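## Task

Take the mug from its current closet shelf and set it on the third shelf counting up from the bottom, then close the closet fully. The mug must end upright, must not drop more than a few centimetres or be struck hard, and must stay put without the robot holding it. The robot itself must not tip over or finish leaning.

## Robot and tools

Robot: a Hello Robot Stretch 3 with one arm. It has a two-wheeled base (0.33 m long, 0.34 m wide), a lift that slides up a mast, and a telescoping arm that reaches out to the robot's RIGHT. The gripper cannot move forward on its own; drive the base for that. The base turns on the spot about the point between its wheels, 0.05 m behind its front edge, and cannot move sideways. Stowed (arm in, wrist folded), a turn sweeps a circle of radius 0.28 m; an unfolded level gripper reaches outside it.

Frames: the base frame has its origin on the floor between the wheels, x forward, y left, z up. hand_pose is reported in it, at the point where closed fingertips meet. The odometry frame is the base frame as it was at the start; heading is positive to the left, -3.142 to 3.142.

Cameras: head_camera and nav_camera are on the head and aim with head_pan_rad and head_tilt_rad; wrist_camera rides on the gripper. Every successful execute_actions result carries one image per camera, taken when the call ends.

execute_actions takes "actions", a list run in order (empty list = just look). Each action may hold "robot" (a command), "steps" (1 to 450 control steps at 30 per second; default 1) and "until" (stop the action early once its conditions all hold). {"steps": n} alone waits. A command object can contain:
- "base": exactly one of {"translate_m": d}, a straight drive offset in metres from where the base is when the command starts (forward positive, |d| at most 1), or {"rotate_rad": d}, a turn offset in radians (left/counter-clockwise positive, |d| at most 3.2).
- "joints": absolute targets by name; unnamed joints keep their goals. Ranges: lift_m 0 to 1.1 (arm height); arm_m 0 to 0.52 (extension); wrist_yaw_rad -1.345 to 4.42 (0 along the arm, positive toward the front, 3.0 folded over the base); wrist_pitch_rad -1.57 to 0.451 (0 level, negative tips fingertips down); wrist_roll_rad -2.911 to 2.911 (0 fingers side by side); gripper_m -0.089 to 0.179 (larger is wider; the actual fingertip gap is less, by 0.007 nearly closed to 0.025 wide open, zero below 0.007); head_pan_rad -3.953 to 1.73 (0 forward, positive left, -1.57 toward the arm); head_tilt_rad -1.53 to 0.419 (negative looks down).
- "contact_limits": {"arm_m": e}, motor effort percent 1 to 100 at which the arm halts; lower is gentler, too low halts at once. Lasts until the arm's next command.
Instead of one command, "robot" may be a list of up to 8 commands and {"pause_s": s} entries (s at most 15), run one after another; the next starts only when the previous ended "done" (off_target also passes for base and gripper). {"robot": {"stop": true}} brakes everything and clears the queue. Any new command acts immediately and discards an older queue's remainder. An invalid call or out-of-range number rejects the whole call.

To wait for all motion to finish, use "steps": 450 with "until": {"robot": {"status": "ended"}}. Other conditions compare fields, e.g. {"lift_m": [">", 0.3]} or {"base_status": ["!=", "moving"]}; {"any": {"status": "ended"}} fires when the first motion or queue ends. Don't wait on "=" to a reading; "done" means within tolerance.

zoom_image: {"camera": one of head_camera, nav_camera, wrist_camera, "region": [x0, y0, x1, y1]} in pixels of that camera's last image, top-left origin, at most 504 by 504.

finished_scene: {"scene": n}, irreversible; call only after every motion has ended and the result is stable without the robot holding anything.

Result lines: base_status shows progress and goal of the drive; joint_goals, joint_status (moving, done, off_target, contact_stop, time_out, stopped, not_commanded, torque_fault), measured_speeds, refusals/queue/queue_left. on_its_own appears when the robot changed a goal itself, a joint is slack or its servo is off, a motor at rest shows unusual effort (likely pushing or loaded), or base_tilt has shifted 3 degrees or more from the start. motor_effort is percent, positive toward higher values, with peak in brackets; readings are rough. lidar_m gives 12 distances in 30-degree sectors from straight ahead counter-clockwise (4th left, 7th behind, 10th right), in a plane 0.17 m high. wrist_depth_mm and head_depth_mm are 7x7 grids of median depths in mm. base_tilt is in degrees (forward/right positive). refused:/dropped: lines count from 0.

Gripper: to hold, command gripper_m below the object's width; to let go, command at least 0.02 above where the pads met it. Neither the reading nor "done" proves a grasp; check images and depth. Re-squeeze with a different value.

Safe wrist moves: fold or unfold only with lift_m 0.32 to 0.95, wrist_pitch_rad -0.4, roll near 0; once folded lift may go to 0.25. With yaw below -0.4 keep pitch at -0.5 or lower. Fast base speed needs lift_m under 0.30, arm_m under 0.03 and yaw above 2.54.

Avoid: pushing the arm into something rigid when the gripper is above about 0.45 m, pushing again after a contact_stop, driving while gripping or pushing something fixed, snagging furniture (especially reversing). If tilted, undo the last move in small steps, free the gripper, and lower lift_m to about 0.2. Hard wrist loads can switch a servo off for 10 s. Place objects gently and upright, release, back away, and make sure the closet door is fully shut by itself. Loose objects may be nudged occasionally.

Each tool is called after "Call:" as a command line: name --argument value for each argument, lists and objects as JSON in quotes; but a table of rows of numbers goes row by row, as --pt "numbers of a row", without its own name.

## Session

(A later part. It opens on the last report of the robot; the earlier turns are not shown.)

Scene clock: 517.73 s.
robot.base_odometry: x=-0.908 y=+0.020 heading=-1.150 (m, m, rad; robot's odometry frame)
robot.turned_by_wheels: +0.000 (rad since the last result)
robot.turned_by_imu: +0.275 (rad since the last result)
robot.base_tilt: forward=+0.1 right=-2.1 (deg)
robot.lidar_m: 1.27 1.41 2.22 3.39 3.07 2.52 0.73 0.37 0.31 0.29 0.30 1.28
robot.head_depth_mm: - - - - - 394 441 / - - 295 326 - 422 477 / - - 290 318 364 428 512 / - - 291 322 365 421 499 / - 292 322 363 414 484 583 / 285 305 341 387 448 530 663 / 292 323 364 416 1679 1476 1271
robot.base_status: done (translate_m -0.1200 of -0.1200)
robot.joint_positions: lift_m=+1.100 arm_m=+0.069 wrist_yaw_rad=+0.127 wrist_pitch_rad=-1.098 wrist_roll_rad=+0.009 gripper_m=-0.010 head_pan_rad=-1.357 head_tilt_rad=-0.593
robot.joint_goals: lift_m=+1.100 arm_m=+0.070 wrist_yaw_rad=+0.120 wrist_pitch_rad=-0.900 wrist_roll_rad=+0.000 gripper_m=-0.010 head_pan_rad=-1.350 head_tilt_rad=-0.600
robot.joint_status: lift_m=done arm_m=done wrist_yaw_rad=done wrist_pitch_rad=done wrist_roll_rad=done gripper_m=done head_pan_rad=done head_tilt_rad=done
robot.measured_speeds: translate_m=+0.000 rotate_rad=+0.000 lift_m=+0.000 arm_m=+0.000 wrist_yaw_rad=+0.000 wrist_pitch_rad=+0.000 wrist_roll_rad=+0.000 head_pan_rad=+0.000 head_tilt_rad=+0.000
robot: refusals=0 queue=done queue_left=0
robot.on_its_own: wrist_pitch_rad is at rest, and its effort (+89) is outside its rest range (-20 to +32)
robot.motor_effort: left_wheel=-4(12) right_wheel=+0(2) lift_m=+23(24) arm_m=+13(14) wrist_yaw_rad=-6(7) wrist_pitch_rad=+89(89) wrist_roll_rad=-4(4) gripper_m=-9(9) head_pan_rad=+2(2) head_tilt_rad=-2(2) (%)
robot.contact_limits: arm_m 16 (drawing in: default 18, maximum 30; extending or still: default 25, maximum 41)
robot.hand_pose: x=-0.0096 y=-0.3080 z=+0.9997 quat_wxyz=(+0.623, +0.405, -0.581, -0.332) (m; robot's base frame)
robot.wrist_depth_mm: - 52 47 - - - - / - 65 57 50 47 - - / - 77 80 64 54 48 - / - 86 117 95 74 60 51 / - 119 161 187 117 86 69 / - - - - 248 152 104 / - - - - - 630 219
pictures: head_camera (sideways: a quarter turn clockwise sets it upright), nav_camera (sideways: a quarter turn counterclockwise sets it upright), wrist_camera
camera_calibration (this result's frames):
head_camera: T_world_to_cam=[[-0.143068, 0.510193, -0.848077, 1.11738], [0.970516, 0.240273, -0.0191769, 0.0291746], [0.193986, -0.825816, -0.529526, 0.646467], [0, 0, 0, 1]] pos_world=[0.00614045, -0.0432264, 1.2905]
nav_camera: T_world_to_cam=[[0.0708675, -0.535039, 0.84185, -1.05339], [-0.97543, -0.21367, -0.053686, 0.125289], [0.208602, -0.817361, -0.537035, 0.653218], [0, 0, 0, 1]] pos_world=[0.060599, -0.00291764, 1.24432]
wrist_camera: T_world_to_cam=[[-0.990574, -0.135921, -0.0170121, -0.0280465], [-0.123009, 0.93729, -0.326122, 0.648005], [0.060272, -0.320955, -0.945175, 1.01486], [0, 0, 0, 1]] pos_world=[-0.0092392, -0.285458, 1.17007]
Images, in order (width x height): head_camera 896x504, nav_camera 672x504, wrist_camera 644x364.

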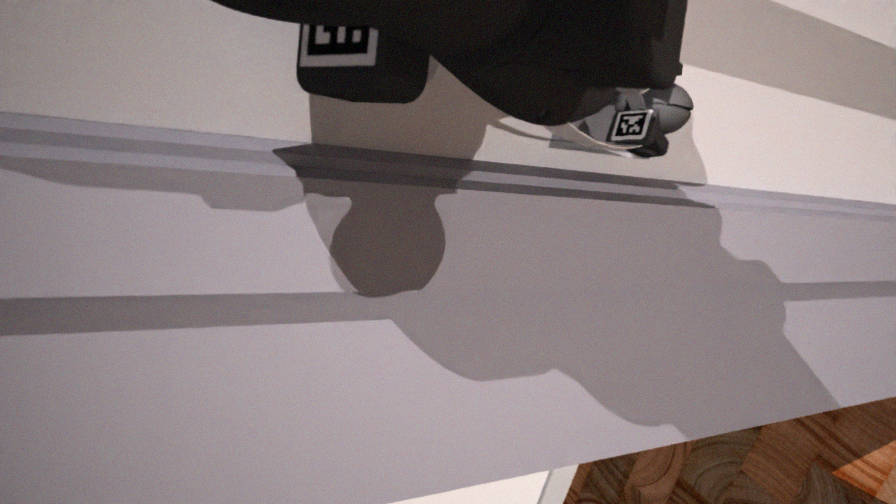

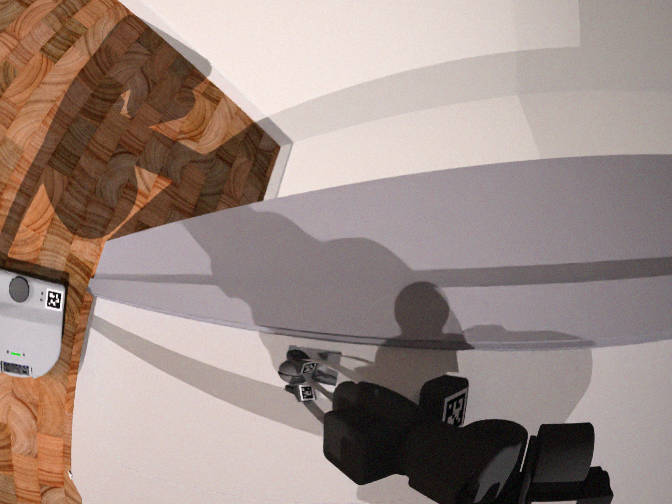

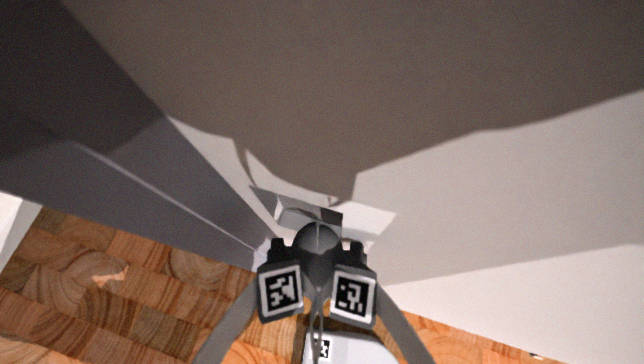

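Call:
execute_actions --actions '[{"robot":[{"joints":{"arm_m":0}},{"joints":{"wrist_pitch_rad":-1.5,"wrist_yaw_rad":0}},{"base":{"translate_m":0.17}},{"base":{"rotate_rad":-0.277}},{"joints":{"wrist_yaw_rad":-0.6,"lift_m":1.02,"head_pan_rad":-1.9}},{"joints":{"wrist_pitch_rad":-0.5}}],"steps":450,"until":{"robot":{"status":"ended"}}}]'

Scene clock: 530.73 s.
robot.base_odometry: x=-0.839 y=-0.135 heading=-1.427 (m, m, rad; robot's odometry frame)
robot.turned_by_wheels: -0.277 (rad since the last result)
robot.turned_by_imu: -0.279 (rad since the last result)
robot.base_tilt: forward=+0.7 right=-1.2 (deg)
robot.lidar_m: 1.11 1.12 1.42 3.06 3.79 2.88 2.67 0.53 0.36 0.30 0.32 1.19
robot.head_depth_mm: 303 339 368 - - - - / 293 324 - - - - - / 287 310 - - - - - / - 298 321 - - - - / - 291 318 - - - - / - - - - - - - / - - - 298 343 386 460
robot.base_status: done (rotate_rad -0.2769 of -0.2770)
robot.joint_positions: lift_m=+1.020 arm_m=+0.002 wrist_yaw_rad=-0.597 wrist_pitch_rad=-0.522 wrist_roll_rad=-0.002 gripper_m=-0.010 head_pan_rad=-1.893 head_tilt_rad=-0.594
robot.joint_goals: lift_m=+1.020 arm_m=+0.000 wrist_yaw_rad=-0.600 wrist_pitch_rad=-0.500 wrist_roll_rad=+0.000 gripper_m=-0.010 head_pan_rad=-1.900 head_tilt_rad=-0.600
robot.joint_status: lift_m=done arm_m=done wrist_yaw_rad=done wrist_pitch_rad=done wrist_roll_rad=done gripper_m=done head_pan_rad=done head_tilt_rad=done
robot.measured_speeds: translate_m=+0.000 rotate_rad=+0.000 lift_m=+0.000 arm_m=+0.000 wrist_yaw_rad=+0.000 wrist_pitch_rad=+0.000 wrist_roll_rad=+0.000 head_pan_rad=+0.000 head_tilt_rad=+0.000
robot: refusals=0 queue=done queue_left=0
robot.motor_effort: left_wheel=+2(23) right_wheel=-2(6) lift_m=+20(24) arm_m=-2(16) wrist_yaw_rad=-3(11) wrist_pitch_rad=+10(87) wrist_roll_rad=+1(6) gripper_m=-5(9) head_pan_rad=-1(26) head_tilt_rad=-2(2) (%)
robot.hand_pose: x=-0.1397 y=-0.3211 z=+1.0103 quat_wxyz=(+0.600, -0.026, -0.706, -0.376) (m; robot's base frame)
robot.wrist_depth_mm: - 86 102 124 159 222 362 / - 92 110 136 180 262 498 / 89 99 119 152 207 325 - / 95 106 131 170 245 427 - / 102 115 152 182 300 619 - / 96 131 168 - 420 - - / 92 133 176 272 508 - -
pictures: head_camera (sideways: a quarter turn clockwise sets it upright), nav_camera (sideways: a quarter turn counterclockwise sets it upright), wrist_camera
camera_calibration (this result's frames):
head_camera: T_world_to_cam=[[0.137793, 0.512728, -0.847421, 1.11481], [0.957177, -0.288871, -0.0191412, 0.0292094], [-0.25461, -0.808494, -0.530576, 0.650569], [0, 0, 0, 1]] pos_world=[-0.0159298, -0.0371755, 1.29045]
nav_camera: T_world_to_cam=[[-0.212556, -0.497223, 0.841183, -1.05079], [-0.947791, 0.31434, -0.0536882, 0.125124], [-0.237723, -0.808678, -0.538078, 0.657298], [0, 0, 0, 1]] pos_world=[0.051494, -0.0302653, 1.2443]
wrist_camera: T_world_to_cam=[[-0.839807, 0.542885, 0.000624221, 0.0626975], [0.333582, 0.516935, -0.788354, 1.0435], [-0.428308, -0.661856, -0.615222, 0.517501], [0, 0, 0, 1]] pos_world=[-0.0737907, -0.230951, 1.14099]
Images, in order (width x height): head_camera 896x504, nav_camera 672x504, wrist_camera 644x364.

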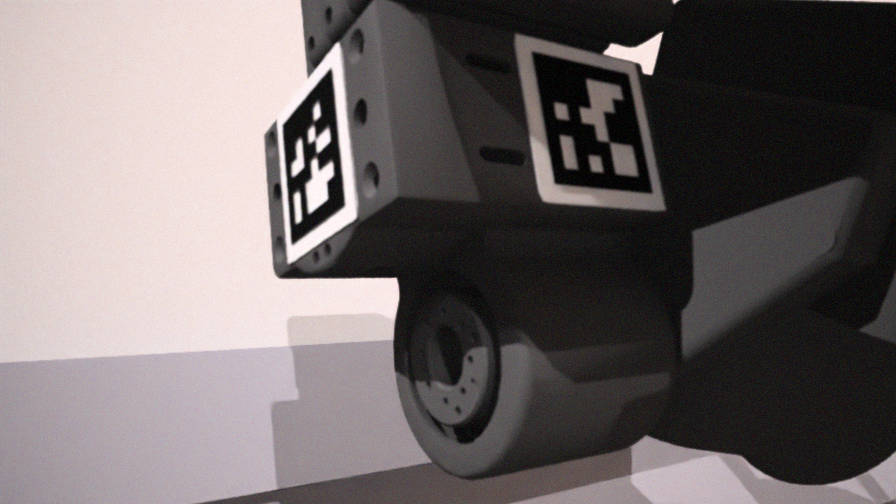

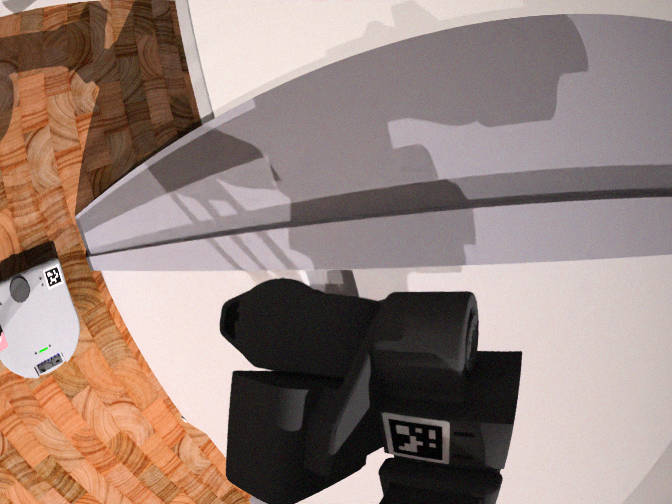

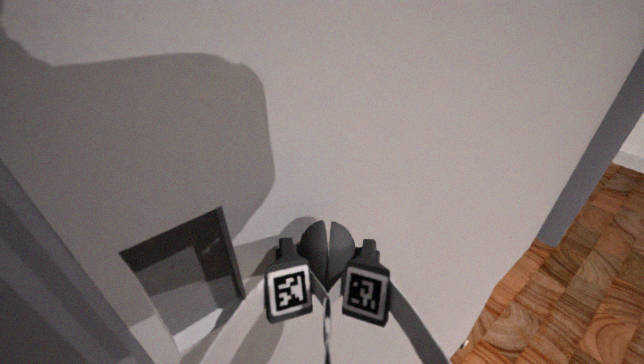

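Call:
execute_actions --actions '[{"robot":[{"base":{"translate_m":0.075}},{"joints":{"arm_m":0.05},"contact_limits":{"arm_m":16}}],"steps":450,"until":{"robot":{"status":"ended"}}}]'

Scene clock: 534.67 s.
robot.base_odometry: x=-0.828 y=-0.209 heading=-1.427 (m, m, rad; robot's odometry frame)
robot.turned_by_wheels: +0.000 (rad since the last result)
robot.turned_by_imu: -0.071 (rad since the last result)
robot.base_tilt: forward=+0.7 right=-1.3 (deg)
robot.lidar_m: 1.04 1.05 1.27 2.42 3.76 3.03 2.73 0.58 0.36 0.30 0.31 1.16
robot.head_depth_mm: 318 354 - - - 690 880 / 302 334 - - 524 623 769 / 291 315 - - - - 725 / 291 310 - - - - 636 / - - - - - - 522 / - - - - - - 485 / - - - 301 329 390 446
robot.base_status: done (translate_m +0.0750 of +0.0750)
robot.joint_positions: lift_m=+1.020 arm_m=+0.049 wrist_yaw_rad=-0.702 wrist_pitch_rad=-0.551 wrist_roll_rad=-0.002 gripper_m=-0.010 head_pan_rad=-1.893 head_tilt_rad=-0.594
robot.joint_goals: lift_m=+1.020 arm_m=+0.050 wrist_yaw_rad=-0.659 wrist_pitch_rad=-0.500 wrist_roll_rad=+0.000 gripper_m=-0.010 head_pan_rad=-1.900 head_tilt_rad=-0.600
robot.joint_status: lift_m=done arm_m=done wrist_yaw_rad=done wrist_pitch_rad=done wrist_roll_rad=done gripper_m=done head_pan_rad=done head_tilt_rad=done
robot.measured_speeds: translate_m=+0.000 rotate_rad=+0.000 lift_m=+0.000 arm_m=+0.000 wrist_yaw_rad=+0.000 wrist_pitch_rad=+0.000 wrist_roll_rad=+0.000 head_pan_rad=+0.000 head_tilt_rad=+0.000
robot: refusals=0 queue=done queue_left=0
robot.on_its_own: wrist_yaw_rad is held at -0.659, not at your -0.600, by its stall guard, which is still easing
robot.motor_effort: left_wheel=-8(18) right_wheel=+4(17) lift_m=+20(21) arm_m=+10(13) wrist_yaw_rad=+43(48) wrist_pitch_rad=+22(27) wrist_roll_rad=+1(1) gripper_m=-11(11) head_pan_rad=-2(3) head_tilt_rad=-2(2) (%)
robot.contact_limits: arm_m 16 (drawing in: default 18, maximum 30; extending or still: default 25, maximum 41)
robot.hand_pose: x=-0.1544 y=-0.3508 z=+1.0043 quat_wxyz=(+0.573, -0.053, -0.704, -0.415) (m; robot's base frame)
robot.wrist_depth_mm: 552 67 77 102 148 276 - / 361 79 83 112 172 373 - / - 102 90 125 206 567 - / - 632 99 147 254 - - / - 536 115 163 346 - - / - 67 144 - 706 - - / - 55 169 238 725 - -
pictures: head_camera (sideways: a quarter turn clockwise sets it upright), nav_camera (sideways: a quarter turn counterclockwise sets it upright), wrist_camera
camera_calibration (this result's frames):
head_camera: T_world_to_cam=[[0.137961, 0.512681, -0.847423, 1.11481], [0.957081, -0.289187, -0.0191412, 0.0292101], [-0.254877, -0.808411, -0.530574, 0.650568], [0, 0, 0, 1]] pos_world=[-0.0159421, -0.0371682, 1.29045]
nav_camera: T_world_to_cam=[[-0.212719, -0.497151, 0.841185, -1.05079], [-0.947687, 0.314653, -0.0536882, 0.125123], [-0.23799, -0.808601, -0.538076, 0.657297], [0, 0, 0, 1]] pos_world=[0.0514839, -0.0302804, 1.2443]
wrist_camera: T_world_to_cam=[[-0.77826, 0.627942, -0.000049263, 0.106464], [0.400443, 0.496241, -0.770318, 1.044], [-0.483691, -0.599527, -0.63766, 0.523696], [0, 0, 0, 1]] pos_world=[-0.0818995, -0.270959, 1.13816]
Images, in order (width x height): head_camera 896x504, nav_camera 672x504, wrist_camera 644x364.

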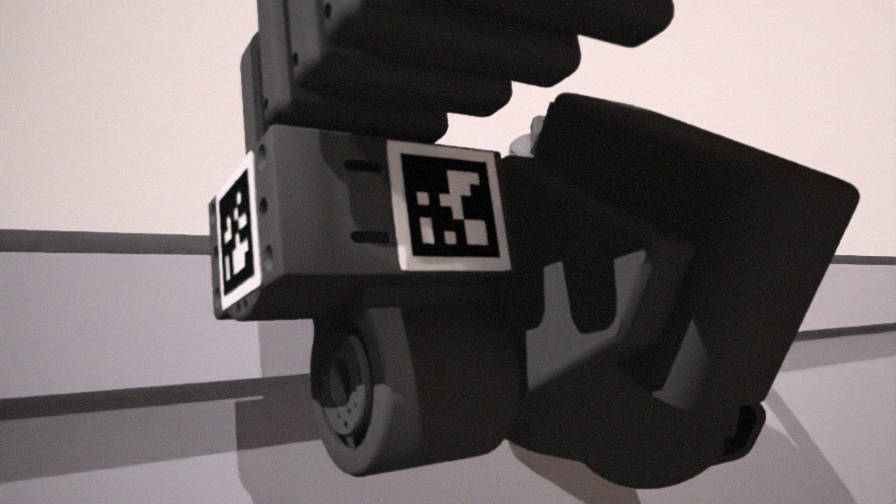

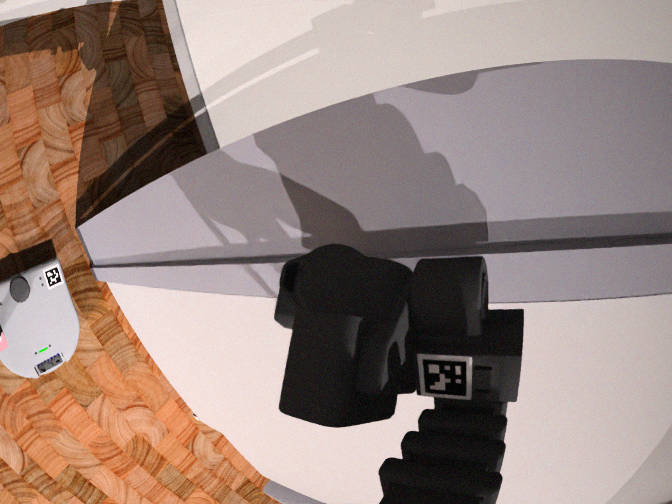

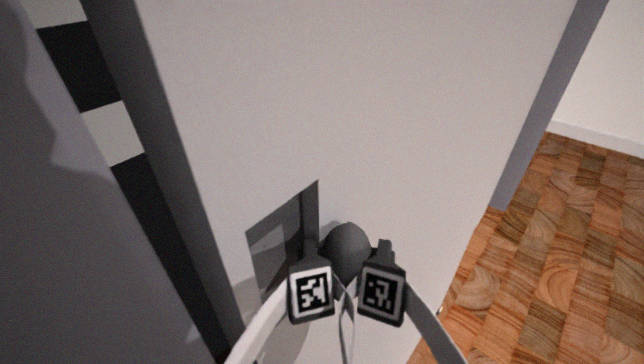

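Call:
execute_actions --actions '[{"robot":[{"base":{"rotate_rad":0.05}},{"base":{"translate_m":-0.12}}],"steps":450,"until":{"robot":{"status":"ended"}}}]'

Scene clock: 538.30 s.
robot.base_odometry: x=-0.851 y=-0.091 heading=-1.377 (m, m, rad; robot's odometry frame)
robot.turned_by_wheels: +0.050 (rad since the last result)
robot.turned_by_imu: +0.044 (rad since the last result)
robot.base_tilt: forward=+0.8 right=-1.2 (deg)
robot.lidar_m: 1.16 1.17 1.46 2.99 3.74 2.84 2.61 0.57 0.37 0.31 0.32 1.26
robot.head_depth_mm: 321 357 - - - 680 862 / 307 339 - 445 521 624 767 / 295 321 - - - - 719 / 308 328 - - - - 720 / 930 998 783 - - - 1235 / 897 967 782 - - - 1182 / 865 933 734 323 335 393 454
robot.base_status: done (translate_m -0.1200 of -0.1200)
robot.joint_positions: lift_m=+1.020 arm_m=+0.050 wrist_yaw_rad=-0.769 wrist_pitch_rad=-0.537 wrist_roll_rad=-0.001 gripper_m=-0.010 head_pan_rad=-1.893 head_tilt_rad=-0.594
robot.joint_goals: lift_m=+1.020 arm_m=+0.050 wrist_yaw_rad=-0.778 wrist_pitch_rad=-0.500 wrist_roll_rad=+0.000 gripper_m=-0.010 head_pan_rad=-1.900 head_tilt_rad=-0.600
robot.joint_status: lift_m=done arm_m=done wrist_yaw_rad=done wrist_pitch_rad=done wrist_roll_rad=done gripper_m=done head_pan_rad=done head_tilt_rad=done
robot.measured_speeds: translate_m=+0.000 rotate_rad=+0.000 lift_m=+0.000 arm_m=+0.000 wrist_yaw_rad=+0.000 wrist_pitch_rad=+0.000 wrist_roll_rad=+0.000 head_pan_rad=+0.000 head_tilt_rad=+0.000
robot: refusals=0 queue=done queue_left=0
robot.on_its_own: wrist_yaw_rad is held at -0.778, not at your -0.600, by its stall guard, which is not easing now
robot.motor_effort: left_wheel=+1(19) right_wheel=-3(19) lift_m=+21(21) arm_m=+3(10) wrist_yaw_rad=-9(48) wrist_pitch_rad=+16(26) wrist_roll_rad=+1(1) gripper_m=-7(11) head_pan_rad=-3(3) head_tilt_rad=-2(3) (%)
robot.contact_limits: arm_m 16 (drawing in: default 18, maximum 30; extending or still: default 25, maximum 41)
robot.hand_pose: x=-0.1660 y=-0.3439 z=+1.0071 quat_wxyz=(+0.562, -0.081, -0.702, -0.430) (m; robot's base frame)
robot.wrist_depth_mm: 552 73 91 122 180 353 - / 349 79 98 134 209 482 - / 638 89 106 149 248 - - / 668 106 115 168 303 - - / 588 562 143 174 409 - - / 497 513 143 - 747 - - / 439 740 186 273 918 - -
pictures: head_camera (sideways: a quarter turn clockwise sets it upright), nav_camera (sideways: a quarter turn counterclockwise sets it upright), wrist_camera
camera_calibration (this result's frames):
head_camera: T_world_to_cam=[[0.137962, 0.512681, -0.847423, 1.11481], [0.95708, -0.289189, -0.0191412, 0.0292101], [-0.254879, -0.808411, -0.530574, 0.650568], [0, 0, 0, 1]] pos_world=[-0.0159422, -0.0371682, 1.29045]
nav_camera: T_world_to_cam=[[-0.212721, -0.49715, 0.841185, -1.05079], [-0.947687, 0.314655, -0.0536882, 0.125123], [-0.237992, -0.8086, -0.538076, 0.657297], [0, 0, 0, 1]] pos_world=[0.0514838, -0.0302805, 1.2443]
wrist_camera: T_world_to_cam=[[-0.734488, 0.678622, -0.000338615, 0.118106], [0.425834, 0.460501, -0.778848, 1.04786], [-0.528387, -0.572198, -0.627213, 0.515434], [0, 0, 0, 1]] pos_world=[-0.0871197, -0.267761, 1.13945]
Images, in order (width x height): head_camera 896x504, nav_camera 672x504, wrist_camera 644x364.

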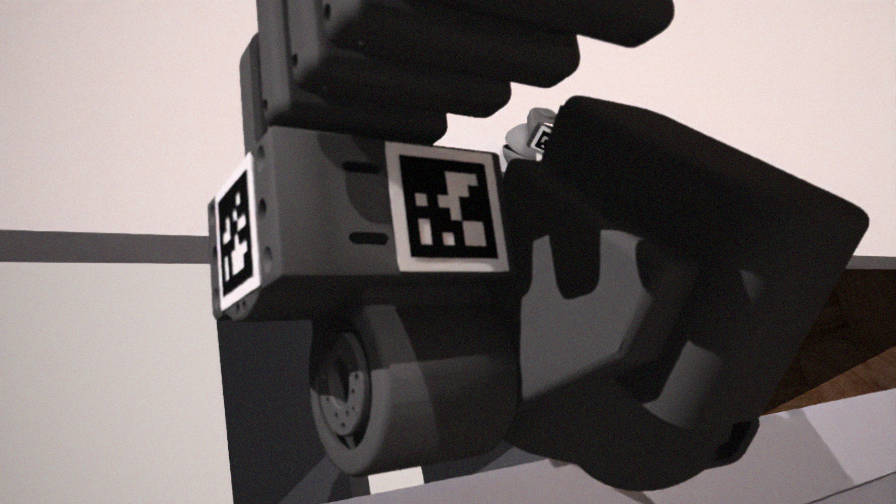

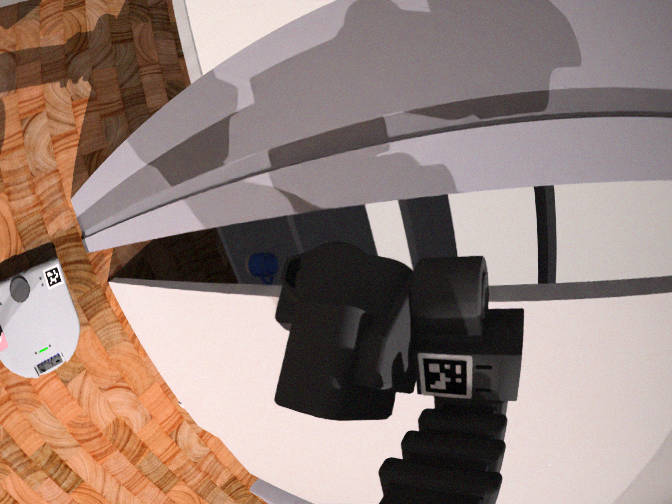

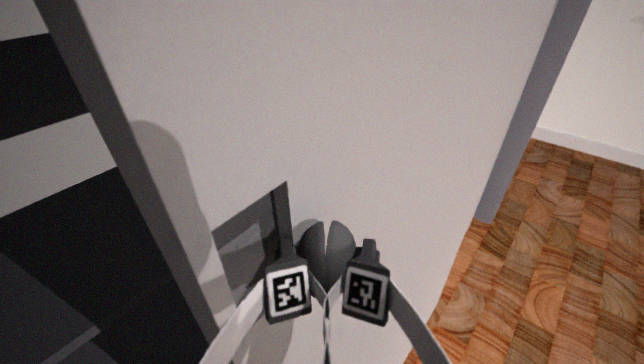

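Call:
execute_actions --actions '[{"robot":[{"joints":{"arm_m":0}},{"joints":{"wrist_yaw_rad":-0.65}},{"base":{"translate_m":0.17}},{"joints":{"wrist_yaw_rad":-0.4}},{"joints":{"arm_m":0.07},"contact_limits":{"arm_m":16}},{"base":{"translate_m":-0.2}}],"steps":450,"until":{"robot":{"status":"ended"}}}]'

Scene clock: 546.70 s.
robot.base_odometry: x=-0.819 y=-0.258 heading=-1.378 (m, m, rad; robot's odometry frame)
robot.turned_by_wheels: +0.000 (rad since the last result)
robot.turned_by_imu: -0.143 (rad since the last result)
robot.base_tilt: forward=+0.6 right=-1.2 (deg)
robot.lidar_m: 1.02 1.01 1.16 1.96 3.73 3.23 2.76 0.67 0.44 0.30 0.30 1.19
robot.head_depth_mm: 347 390 430 - - - - / 355 383 - - - - - / 1086 1139 - - - - - / 1032 1073 319 - - - - / - - 297 - - - - / - - 291 - - - - / - - 285 301 339 382 436
robot.base_status: done (translate_m +0.1700 of +0.1700)
robot.joint_positions: lift_m=+1.020 arm_m=+0.002 wrist_yaw_rad=-0.420 wrist_pitch_rad=-0.527 wrist_roll_rad=-0.001 gripper_m=-0.010 head_pan_rad=-1.893 head_tilt_rad=-0.594
robot.joint_goals: lift_m=+1.020 arm_m=+0.000 wrist_yaw_rad=-0.400 wrist_pitch_rad=-0.500 wrist_roll_rad=+0.000 gripper_m=-0.010 head_pan_rad=-1.900 head_tilt_rad=-0.600
robot.joint_status: lift_m=done arm_m=done wrist_yaw_rad=off_target wrist_pitch_rad=done wrist_roll_rad=done gripper_m=done head_pan_rad=done head_tilt_rad=done
robot.measured_speeds: translate_m=+0.000 rotate_rad=+0.000 lift_m=+0.000 arm_m=+0.000 wrist_yaw_rad=+0.000 wrist_pitch_rad=+0.000 wrist_roll_rad=+0.000 head_pan_rad=+0.000 head_tilt_rad=+0.000
robot: refusals=0 queue=dropped queue_left=0
robot.motor_effort: left_wheel=-3(13) right_wheel=+6(24) lift_m=+21(21) arm_m=+1(3) wrist_yaw_rad=+20(68) wrist_pitch_rad=+12(16) wrist_roll_rad=+0(1) gripper_m=-8(13) head_pan_rad=-2(3) head_tilt_rad=-2(2) (%)
robot.hand_pose: x=-0.1070 y=-0.3382 z=+1.0092 quat_wxyz=(+0.630, +0.038, -0.706, -0.323) (m; robot's base frame)
robot.wrist_depth_mm: - 62 73 623 184 219 358 / - 66 78 - 204 261 492 / - 70 85 919 239 324 - / - 76 93 756 270 425 - / - 82 103 - 302 621 - / 93 92 114 - 431 - - / 101 109 126 - 493 - -
pictures: head_camera (sideways: a quarter turn clockwise sets it upright), nav_camera (sideways: a quarter turn counterclockwise sets it upright), wrist_camera
dropped: robot: command 3 of its queue: wrist_yaw_rad: off_target
camera_calibration (this result's frames):
head_camera: T_world_to_cam=[[0.137963, 0.51268, -0.847423, 1.11481], [0.95708, -0.28919, -0.0191412, 0.0292101], [-0.25488, -0.808411, -0.530574, 0.650568], [0, 0, 0, 1]] pos_world=[-0.0159422, -0.0371681, 1.29045]
nav_camera: T_world_to_cam=[[-0.212721, -0.49715, 0.841185, -1.05079], [-0.947686, 0.314656, -0.0536882, 0.125123], [-0.237993, -0.8086, -0.538076, 0.657297], [0, 0, 0, 1]] pos_world=[0.0514838, -0.0302806, 1.2443]
wrist_camera: T_world_to_cam=[[-0.922126, 0.386891, -0.0000671592, 0.0386062], [0.239581, 0.570887, -0.785295, 1.0457], [-0.303785, -0.724157, -0.619121, 0.515697], [0, 0, 0, 1]] pos_world=[-0.0582677, -0.238465, 1.14046]
Images, in order (width x height): head_camera 896x504, nav_camera 672x504, wrist_camera 644x364.

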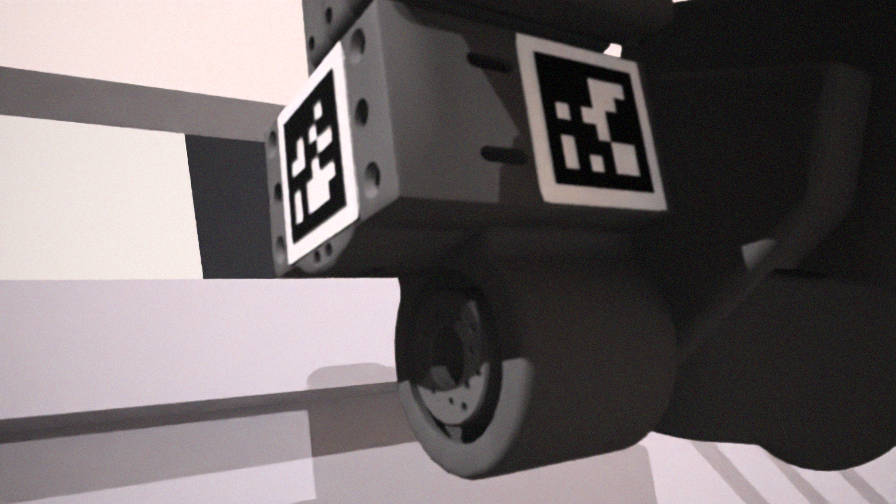

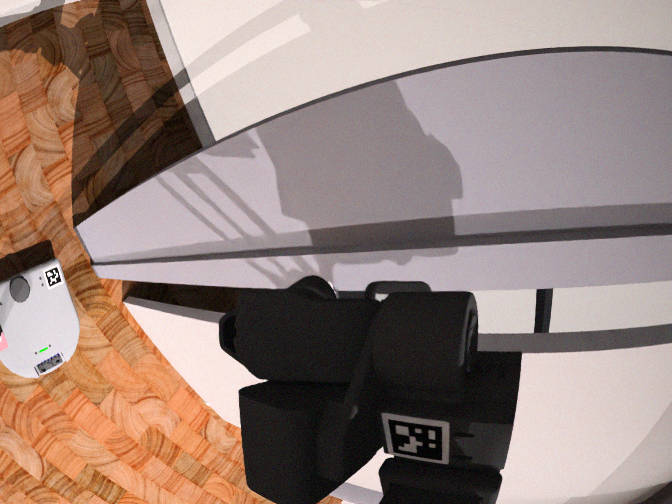

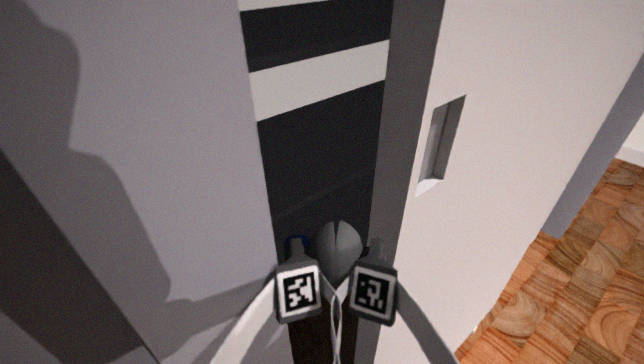

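Call:
execute_actions --actions '[{"robot":[{"joints":{"wrist_yaw_rad":-0.45,"arm_m":0.04},"contact_limits":{"arm_m":16}}],"steps":200,"until":{"robot":{"status":"ended"}}},{"robot":[{"base":{"rotate_rad":0.15}},{"base":{"translate_m":-0.2}}],"steps":450,"until":{"robot":{"status":"ended"}}}]'

Scene clock: 553.00 s.
robot.base_odometry: x=-0.886 y=-0.070 heading=-1.228 (m, m, rad; robot's odometry frame)
robot.turned_by_wheels: +0.150 (rad since the last result)
robot.turned_by_imu: +0.037 (rad since the last result)
robot.base_tilt: forward=+0.7 right=-1.2 (deg)
robot.lidar_m: 1.23 1.23 1.43 2.51 3.68 2.93 2.55 0.73 0.43 0.40 0.35 0.42
robot.head_depth_mm: 397 446 - - - 890 1156 / 374 418 - - 613 - 1034 / 354 388 - - - - 910 / 335 364 - - - - 785 / 319 348 375 - - - 766 / 327 896 712 - - - 1230 / 914 968 756 1020 897 1044 1255
robot.base_status: done (translate_m -0.2000 of -0.2000)
robot.joint_positions: lift_m=+1.020 arm_m=+0.040 wrist_yaw_rad=-0.499 wrist_pitch_rad=-0.521 wrist_roll_rad=-0.001 gripper_m=-0.010 head_pan_rad=-1.893 head_tilt_rad=-0.594
robot.joint_goals: lift_m=+1.020 arm_m=+0.040 wrist_yaw_rad=-0.501 wrist_pitch_rad=-0.500 wrist_roll_rad=+0.000 gripper_m=-0.010 head_pan_rad=-1.900 head_tilt_rad=-0.600
robot.joint_status: lift_m=done arm_m=done wrist_yaw_rad=off_target wrist_pitch_rad=done wrist_roll_rad=done gripper_m=done head_pan_rad=done head_tilt_rad=done
robot.measured_speeds: translate_m=+0.000 rotate_rad=+0.000 lift_m=+0.000 arm_m=+0.000 wrist_yaw_rad=+0.000 wrist_pitch_rad=+0.000 wrist_roll_rad=+0.000 head_pan_rad=+0.000 head_tilt_rad=+0.000
robot: refusals=0 queue=done queue_left=0
robot.on_its_own: wrist_yaw_rad is held at -0.501, not at your -0.450, by its stall guard, which is not easing now
robot.motor_effort: left_wheel=-1(16) right_wheel=+1(22) lift_m=+21(21) arm_m=+2(9) wrist_yaw_rad=-3(39) wrist_pitch_rad=+10(18) wrist_roll_rad=+0(1) gripper_m=-6(11) head_pan_rad=-3(3) head_tilt_rad=-2(2) (%)
robot.contact_limits: arm_m 16 (drawing in: default 18, maximum 30; extending or still: default 25, maximum 41)
robot.hand_pose: x=-0.1221 y=-0.3692 z=+1.0104 quat_wxyz=(+0.618, +0.008, -0.706, -0.346) (m; robot's base frame)
robot.wrist_depth_mm: 535 100 120 148 195 282 524 / 369 107 130 164 221 341 939 / 669 117 140 181 254 431 - / 695 134 162 203 301 582 - / 599 550 183 215 369 - - / 499 537 190 - 530 - - / 627 740 243 323 654 - -
pictures: head_camera (sideways: a quarter turn clockwise sets it upright), nav_camera (sideways: a quarter turn counterclockwise sets it upright), wrist_camera
camera_calibration (this result's frames):
head_camera: T_world_to_cam=[[0.137963, 0.51268, -0.847423, 1.11481], [0.95708, -0.28919, -0.0191412, 0.0292101], [-0.25488, -0.808411, -0.530574, 0.650568], [0, 0, 0, 1]] pos_world=[-0.0159422, -0.0371681, 1.29045]
nav_camera: T_world_to_cam=[[-0.212721, -0.49715, 0.841185, -1.05079], [-0.947686, 0.314656, -0.0536882, 0.125123], [-0.237993, -0.8086, -0.538076, 0.657297], [0, 0, 0, 1]] pos_world=[0.0514838, -0.0302806, 1.2443]
wrist_camera: T_world_to_cam=[[-0.888889, 0.458122, 0.000127451, 0.0668025], [0.281598, 0.546601, -0.788625, 1.06744], [-0.361356, -0.700964, -0.614874, 0.486592], [0, 0, 0, 1]] pos_world=[-0.0653754, -0.272983, 1.14099]
Images, in order (width x height): head_camera 896x504, nav_camera 672x504, wrist_camera 644x364.

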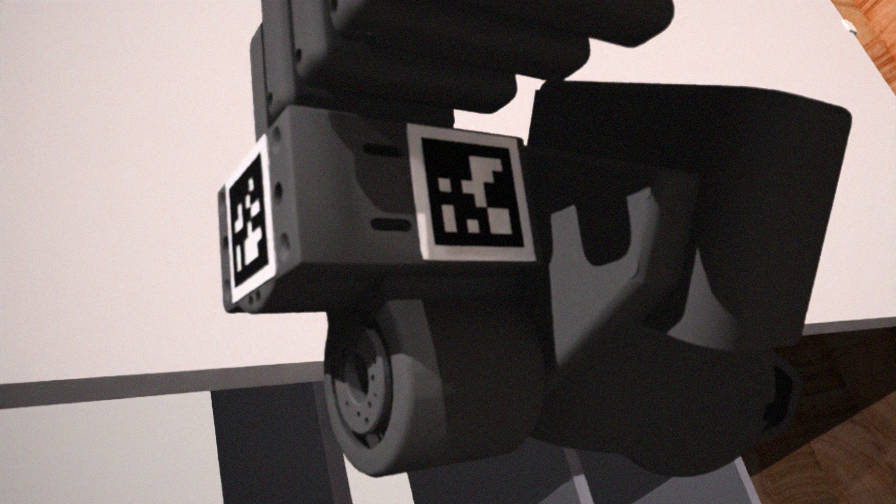

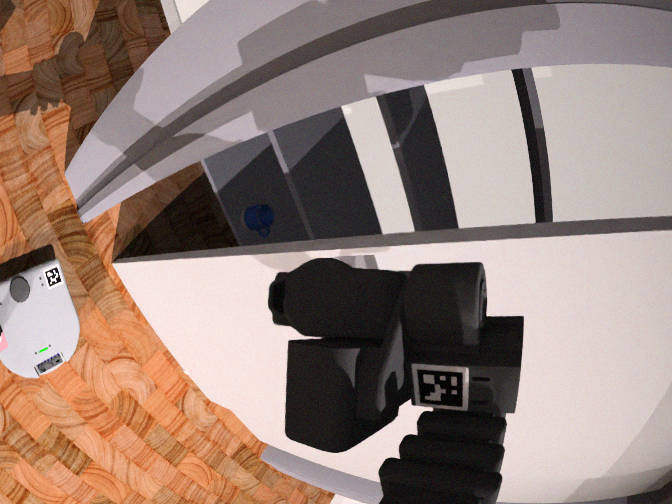

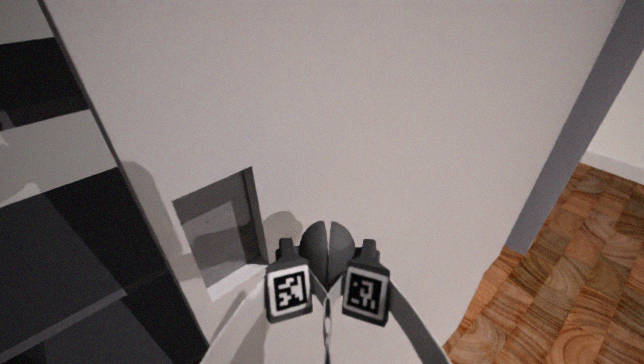

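Call:
execute_actions --actions '[{"robot":[{"joints":{"arm_m":0.01,"wrist_yaw_rad":-0.5}},{"base":{"translate_m":0.13}},{"joints":{"arm_m":0.11},"contact_limits":{"arm_m":16}},{"base":{"translate_m":-0.2}},{"base":{"translate_m":-0.15}}],"steps":450,"until":{"robot":{"status":"ended"}}}]'

Scene clock: 565.90 s.
robot.base_odometry: x=-0.960 y=+0.137 heading=-1.228 (m, m, rad; robot's odometry frame)
robot.turned_by_wheels: +0.000 (rad since the last result)
robot.turned_by_imu: +0.003 (rad since the last result)
robot.base_tilt: forward=+0.6 right=-1.3 (deg)
robot.lidar_m: 1.44 1.44 1.68 2.97 3.62 2.68 2.34 0.84 0.49 0.48 0.50 0.47
robot.head_depth_mm: 461 510 - - 803 1031 1220 / 434 473 - - 742 891 1136 / 410 444 - 599 682 798 986 / 390 417 - - 648 723 873 / 1019 1102 - - 1139 1451 1264 / 1007 1058 - - 1168 1418 1258 / 962 1018 982 1087 1170 1098 1253
robot.base_status: done (translate_m -0.1500 of -0.1500)
robot.joint_positions: lift_m=+1.020 arm_m=+0.110 wrist_yaw_rad=-0.498 wrist_pitch_rad=-0.522 wrist_roll_rad=-0.001 gripper_m=-0.010 head_pan_rad=-1.893 head_tilt_rad=-0.594
robot.joint_goals: lift_m=+1.020 arm_m=+0.110 wrist_yaw_rad=-0.500 wrist_pitch_rad=-0.500 wrist_roll_rad=+0.000 gripper_m=-0.010 head_pan_rad=-1.900 head_tilt_rad=-0.600
robot.joint_status: lift_m=done arm_m=done wrist_yaw_rad=done wrist_pitch_rad=done wrist_roll_rad=done gripper_m=done head_pan_rad=done head_tilt_rad=done
robot.measured_speeds: translate_m=+0.000 rotate_rad=+0.000 lift_m=+0.000 arm_m=+0.000 wrist_yaw_rad=+0.000 wrist_pitch_rad=+0.000 wrist_roll_rad=+0.000 head_pan_rad=+0.000 head_tilt_rad=+0.000
robot: refusals=0 queue=done queue_left=0
robot.motor_effort: left_wheel=-1(20) right_wheel=+1(30) lift_m=+23(23) arm_m=-1(3) wrist_yaw_rad=-2(65) wrist_pitch_rad=+10(14) wrist_roll_rad=+0(0) gripper_m=-5(13) head_pan_rad=-2(3) head_tilt_rad=-2(2) (%)
robot.contact_limits: arm_m 16 (drawing in: default 18, maximum 30; extending or still: default 25, maximum 41)
robot.hand_pose: x=-0.1219 y=-0.4397 z=+1.0103 quat_wxyz=(+0.618, +0.009, -0.706, -0.345) (m; robot's base frame)
robot.wrist_depth_mm: 580 633 125 131 171 249 459 / 398 406 145 144 195 300 759 / 653 780 843 160 225 381 954 / 701 734 692 193 264 511 - / 603 590 602 209 326 799 - / 509 534 858 - 472 - - / 458 730 788 294 583 - -
pictures: head_camera (sideways: a quarter turn clockwise sets it upright), nav_camera (sideways: a quarter turn counterclockwise sets it upright), wrist_camera
camera_calibration (this result's frames):
head_camera: T_world_to_cam=[[0.137999, 0.512681, -0.847416, 1.1148], [0.957062, -0.289252, -0.0191409, 0.0292097], [-0.25493, -0.808388, -0.530584, 0.650582], [0, 0, 0, 1]] pos_world=[-0.0159445, -0.0371666, 1.29045]
nav_camera: T_world_to_cam=[[-0.212756, -0.497146, 0.841178, -1.05078], [-0.947666, 0.314718, -0.0536882, 0.125123], [-0.238043, -0.808578, -0.538086, 0.657311], [0, 0, 0, 1]] pos_world=[0.0514821, -0.0302829, 1.2443]
wrist_camera: T_world_to_cam=[[-0.889433, 0.457065, 0.000109868, 0.0987878], [0.28102, 0.547045, -0.788524, 1.10584], [-0.360466, -0.701308, -0.615004, 0.43729], [0, 0, 0, 1]] pos_world=[-0.0652691, -0.343421, 1.1409]
Images, in order (width x height): head_camera 896x504, nav_camera 672x504, wrist_camera 644x364.

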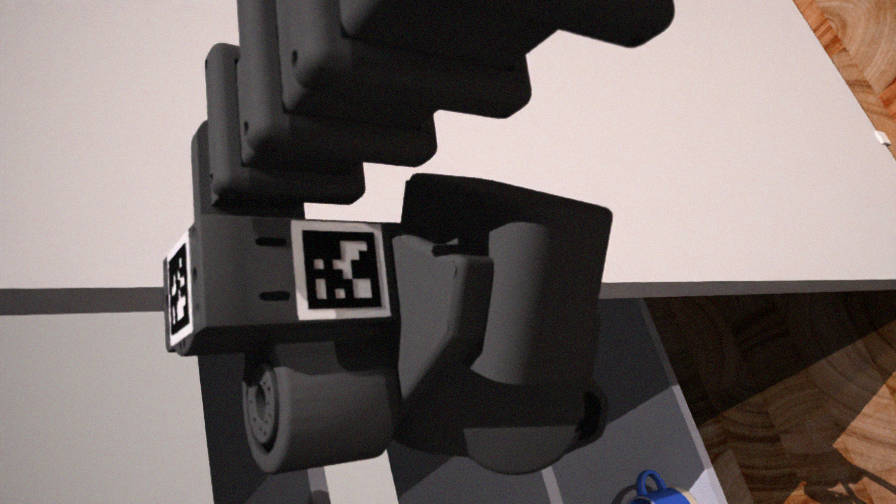

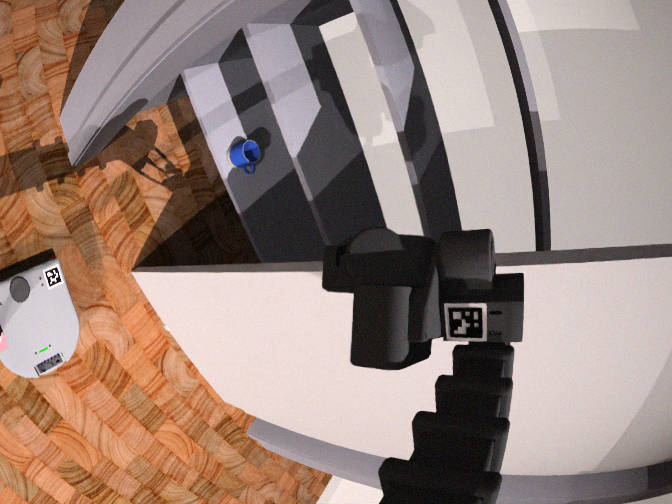

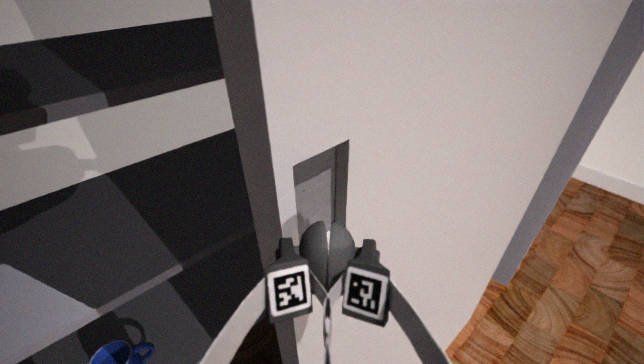

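Call:
execute_actions --actions '[{"robot":[{"joints":{"arm_m":0}},{"joints":{"wrist_yaw_rad":0,"wrist_pitch_rad":0}},{"base":{"translate_m":0.18},"joints":{"lift_m":0.45,"gripper_m":0.14,"head_pan_rad":-1.5,"head_tilt_rad":-0.9}}],"steps":450,"until":{"robot":{"status":"ended"}}}]'

Scene clock: 575.80 s.
robot.base_odometry: x=-0.899 y=-0.032 heading=-1.228 (m, m, rad; robot's odometry frame)
robot.turned_by_wheels: +0.000 (rad since the last result)
robot.turned_by_imu: +0.002 (rad since the last result)
robot.base_tilt: forward=+0.7 right=-1.2 (deg)
robot.lidar_m: 1.26 1.26 1.47 2.61 3.67 2.89 2.51 0.75 0.55 1.11 0.36 0.43
robot.head_depth_mm: 711 1080 950 1217 1441 1204 1132 / 711 1077 953 1196 1439 1267 1171 / 711 1077 952 1135 1440 1291 - / 707 1070 923 1166 1448 1274 1132 / 675 1069 922 1158 1434 1225 1133 / 676 1055 900 636 661 856 1126 / 646 410 404 467 615 853 1134
robot.base_status: done (translate_m +0.1800 of +0.1800)
robot.joint_positions: lift_m=+0.450 arm_m=+0.002 wrist_yaw_rad=-0.002 wrist_pitch_rad=-0.024 wrist_roll_rad=-0.001 gripper_m=+0.140 head_pan_rad=-1.507 head_tilt_rad=-0.888
robot.joint_goals: lift_m=+0.450 arm_m=+0.000 wrist_yaw_rad=+0.000 wrist_pitch_rad=+0.000 wrist_roll_rad=+0.000 gripper_m=+0.140 head_pan_rad=-1.500 head_tilt_rad=-0.900
robot.joint_status: lift_m=done arm_m=done wrist_yaw_rad=done wrist_pitch_rad=done wrist_roll_rad=done gripper_m=done head_pan_rad=done head_tilt_rad=done
robot.measured_speeds: translate_m=+0.000 rotate_rad=+0.000 lift_m=+0.000 arm_m=+0.000 wrist_yaw_rad=+0.000 wrist_pitch_rad=+0.000 wrist_roll_rad=+0.000 head_pan_rad=+0.000 head_tilt_rad=+0.000
robot: refusals=0 queue=done queue_left=0
robot.motor_effort: left_wheel=-1(6) right_wheel=+1(5) lift_m=+21(22) arm_m=-2(3) wrist_yaw_rad=+3(1) wrist_pitch_rad=+11(11) wrist_roll_rad=+0(0) gripper_m=+0(91) head_pan_rad=+4(20) head_tilt_rad=-4(21) (%)
robot.hand_pose: x=-0.0221 y=-0.4030 z=+0.5586 quat_wxyz=(+0.708, +0.008, -0.706, -0.010) (m; robot's base frame)
robot.wrist_depth_mm: 423 727 796 853 900 974 - / 393 556 574 580 903 984 - / 414 709 830 878 950 - - / 407 690 850 905 997 - - / 408 620 706 567 692 759 684 / 402 490 528 940 - - - / 373 728 894 948 971 910 919
pictures: head_camera (sideways: a quarter turn clockwise sets it upright), nav_camera (sideways: a quarter turn counterclockwise sets it upright), wrist_camera
camera_calibration (this result's frames):
head_camera: T_world_to_cam=[[-0.0794531, 0.749408, -0.657324, 0.868361], [0.995254, 0.0967985, -0.00994111, 0.0169941], [0.0561781, -0.654995, -0.753542, 0.938704], [0, 0, 0, 1]] pos_world=[-0.000654022, -0.0375551, 1.27832]
nav_camera: T_world_to_cam=[[0.00420986, -0.760983, 0.648759, -0.80131], [-0.997412, -0.049757, -0.0518917, 0.123067], [0.071769, -0.646861, -0.759223, 0.943067], [0, 0, 0, 1]] pos_world=[0.0584391, 0.00637423, 1.24224]
wrist_camera: T_world_to_cam=[[-0.999774, -0.0180942, 0.0111818, -0.0292994], [-0.0140012, 0.16408, -0.986348, 0.65129], [0.0160125, -0.986281, -0.164296, -0.137084], [0, 0, 0, 1]] pos_world=[-0.0179789, -0.242597, 0.620204]
Images, in order (width x height): head_camera 896x504, nav_camera 672x504, wrist_camera 644x364.

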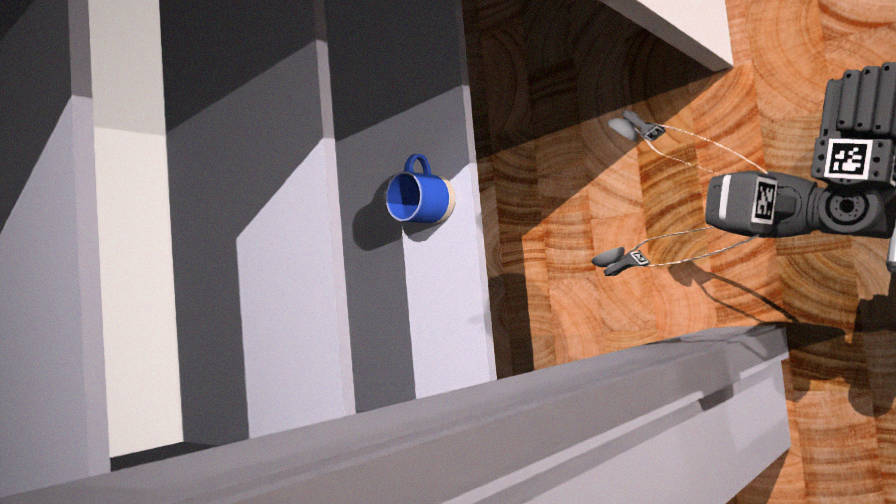

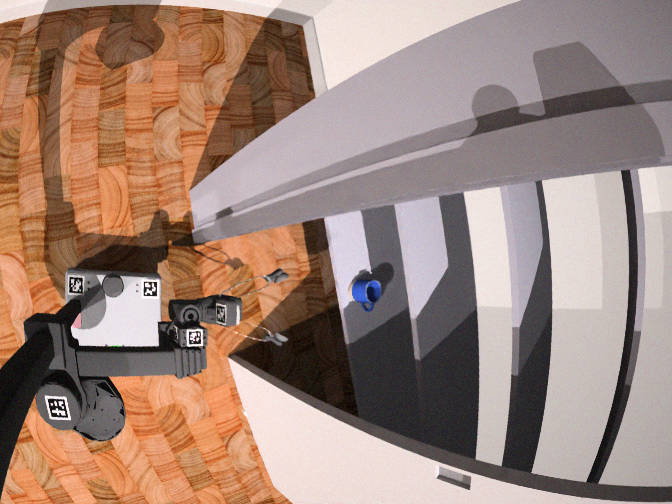

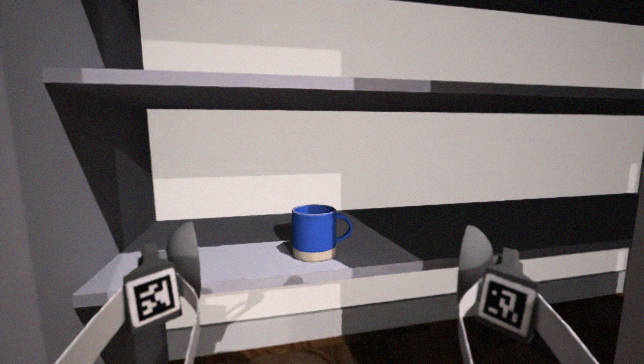

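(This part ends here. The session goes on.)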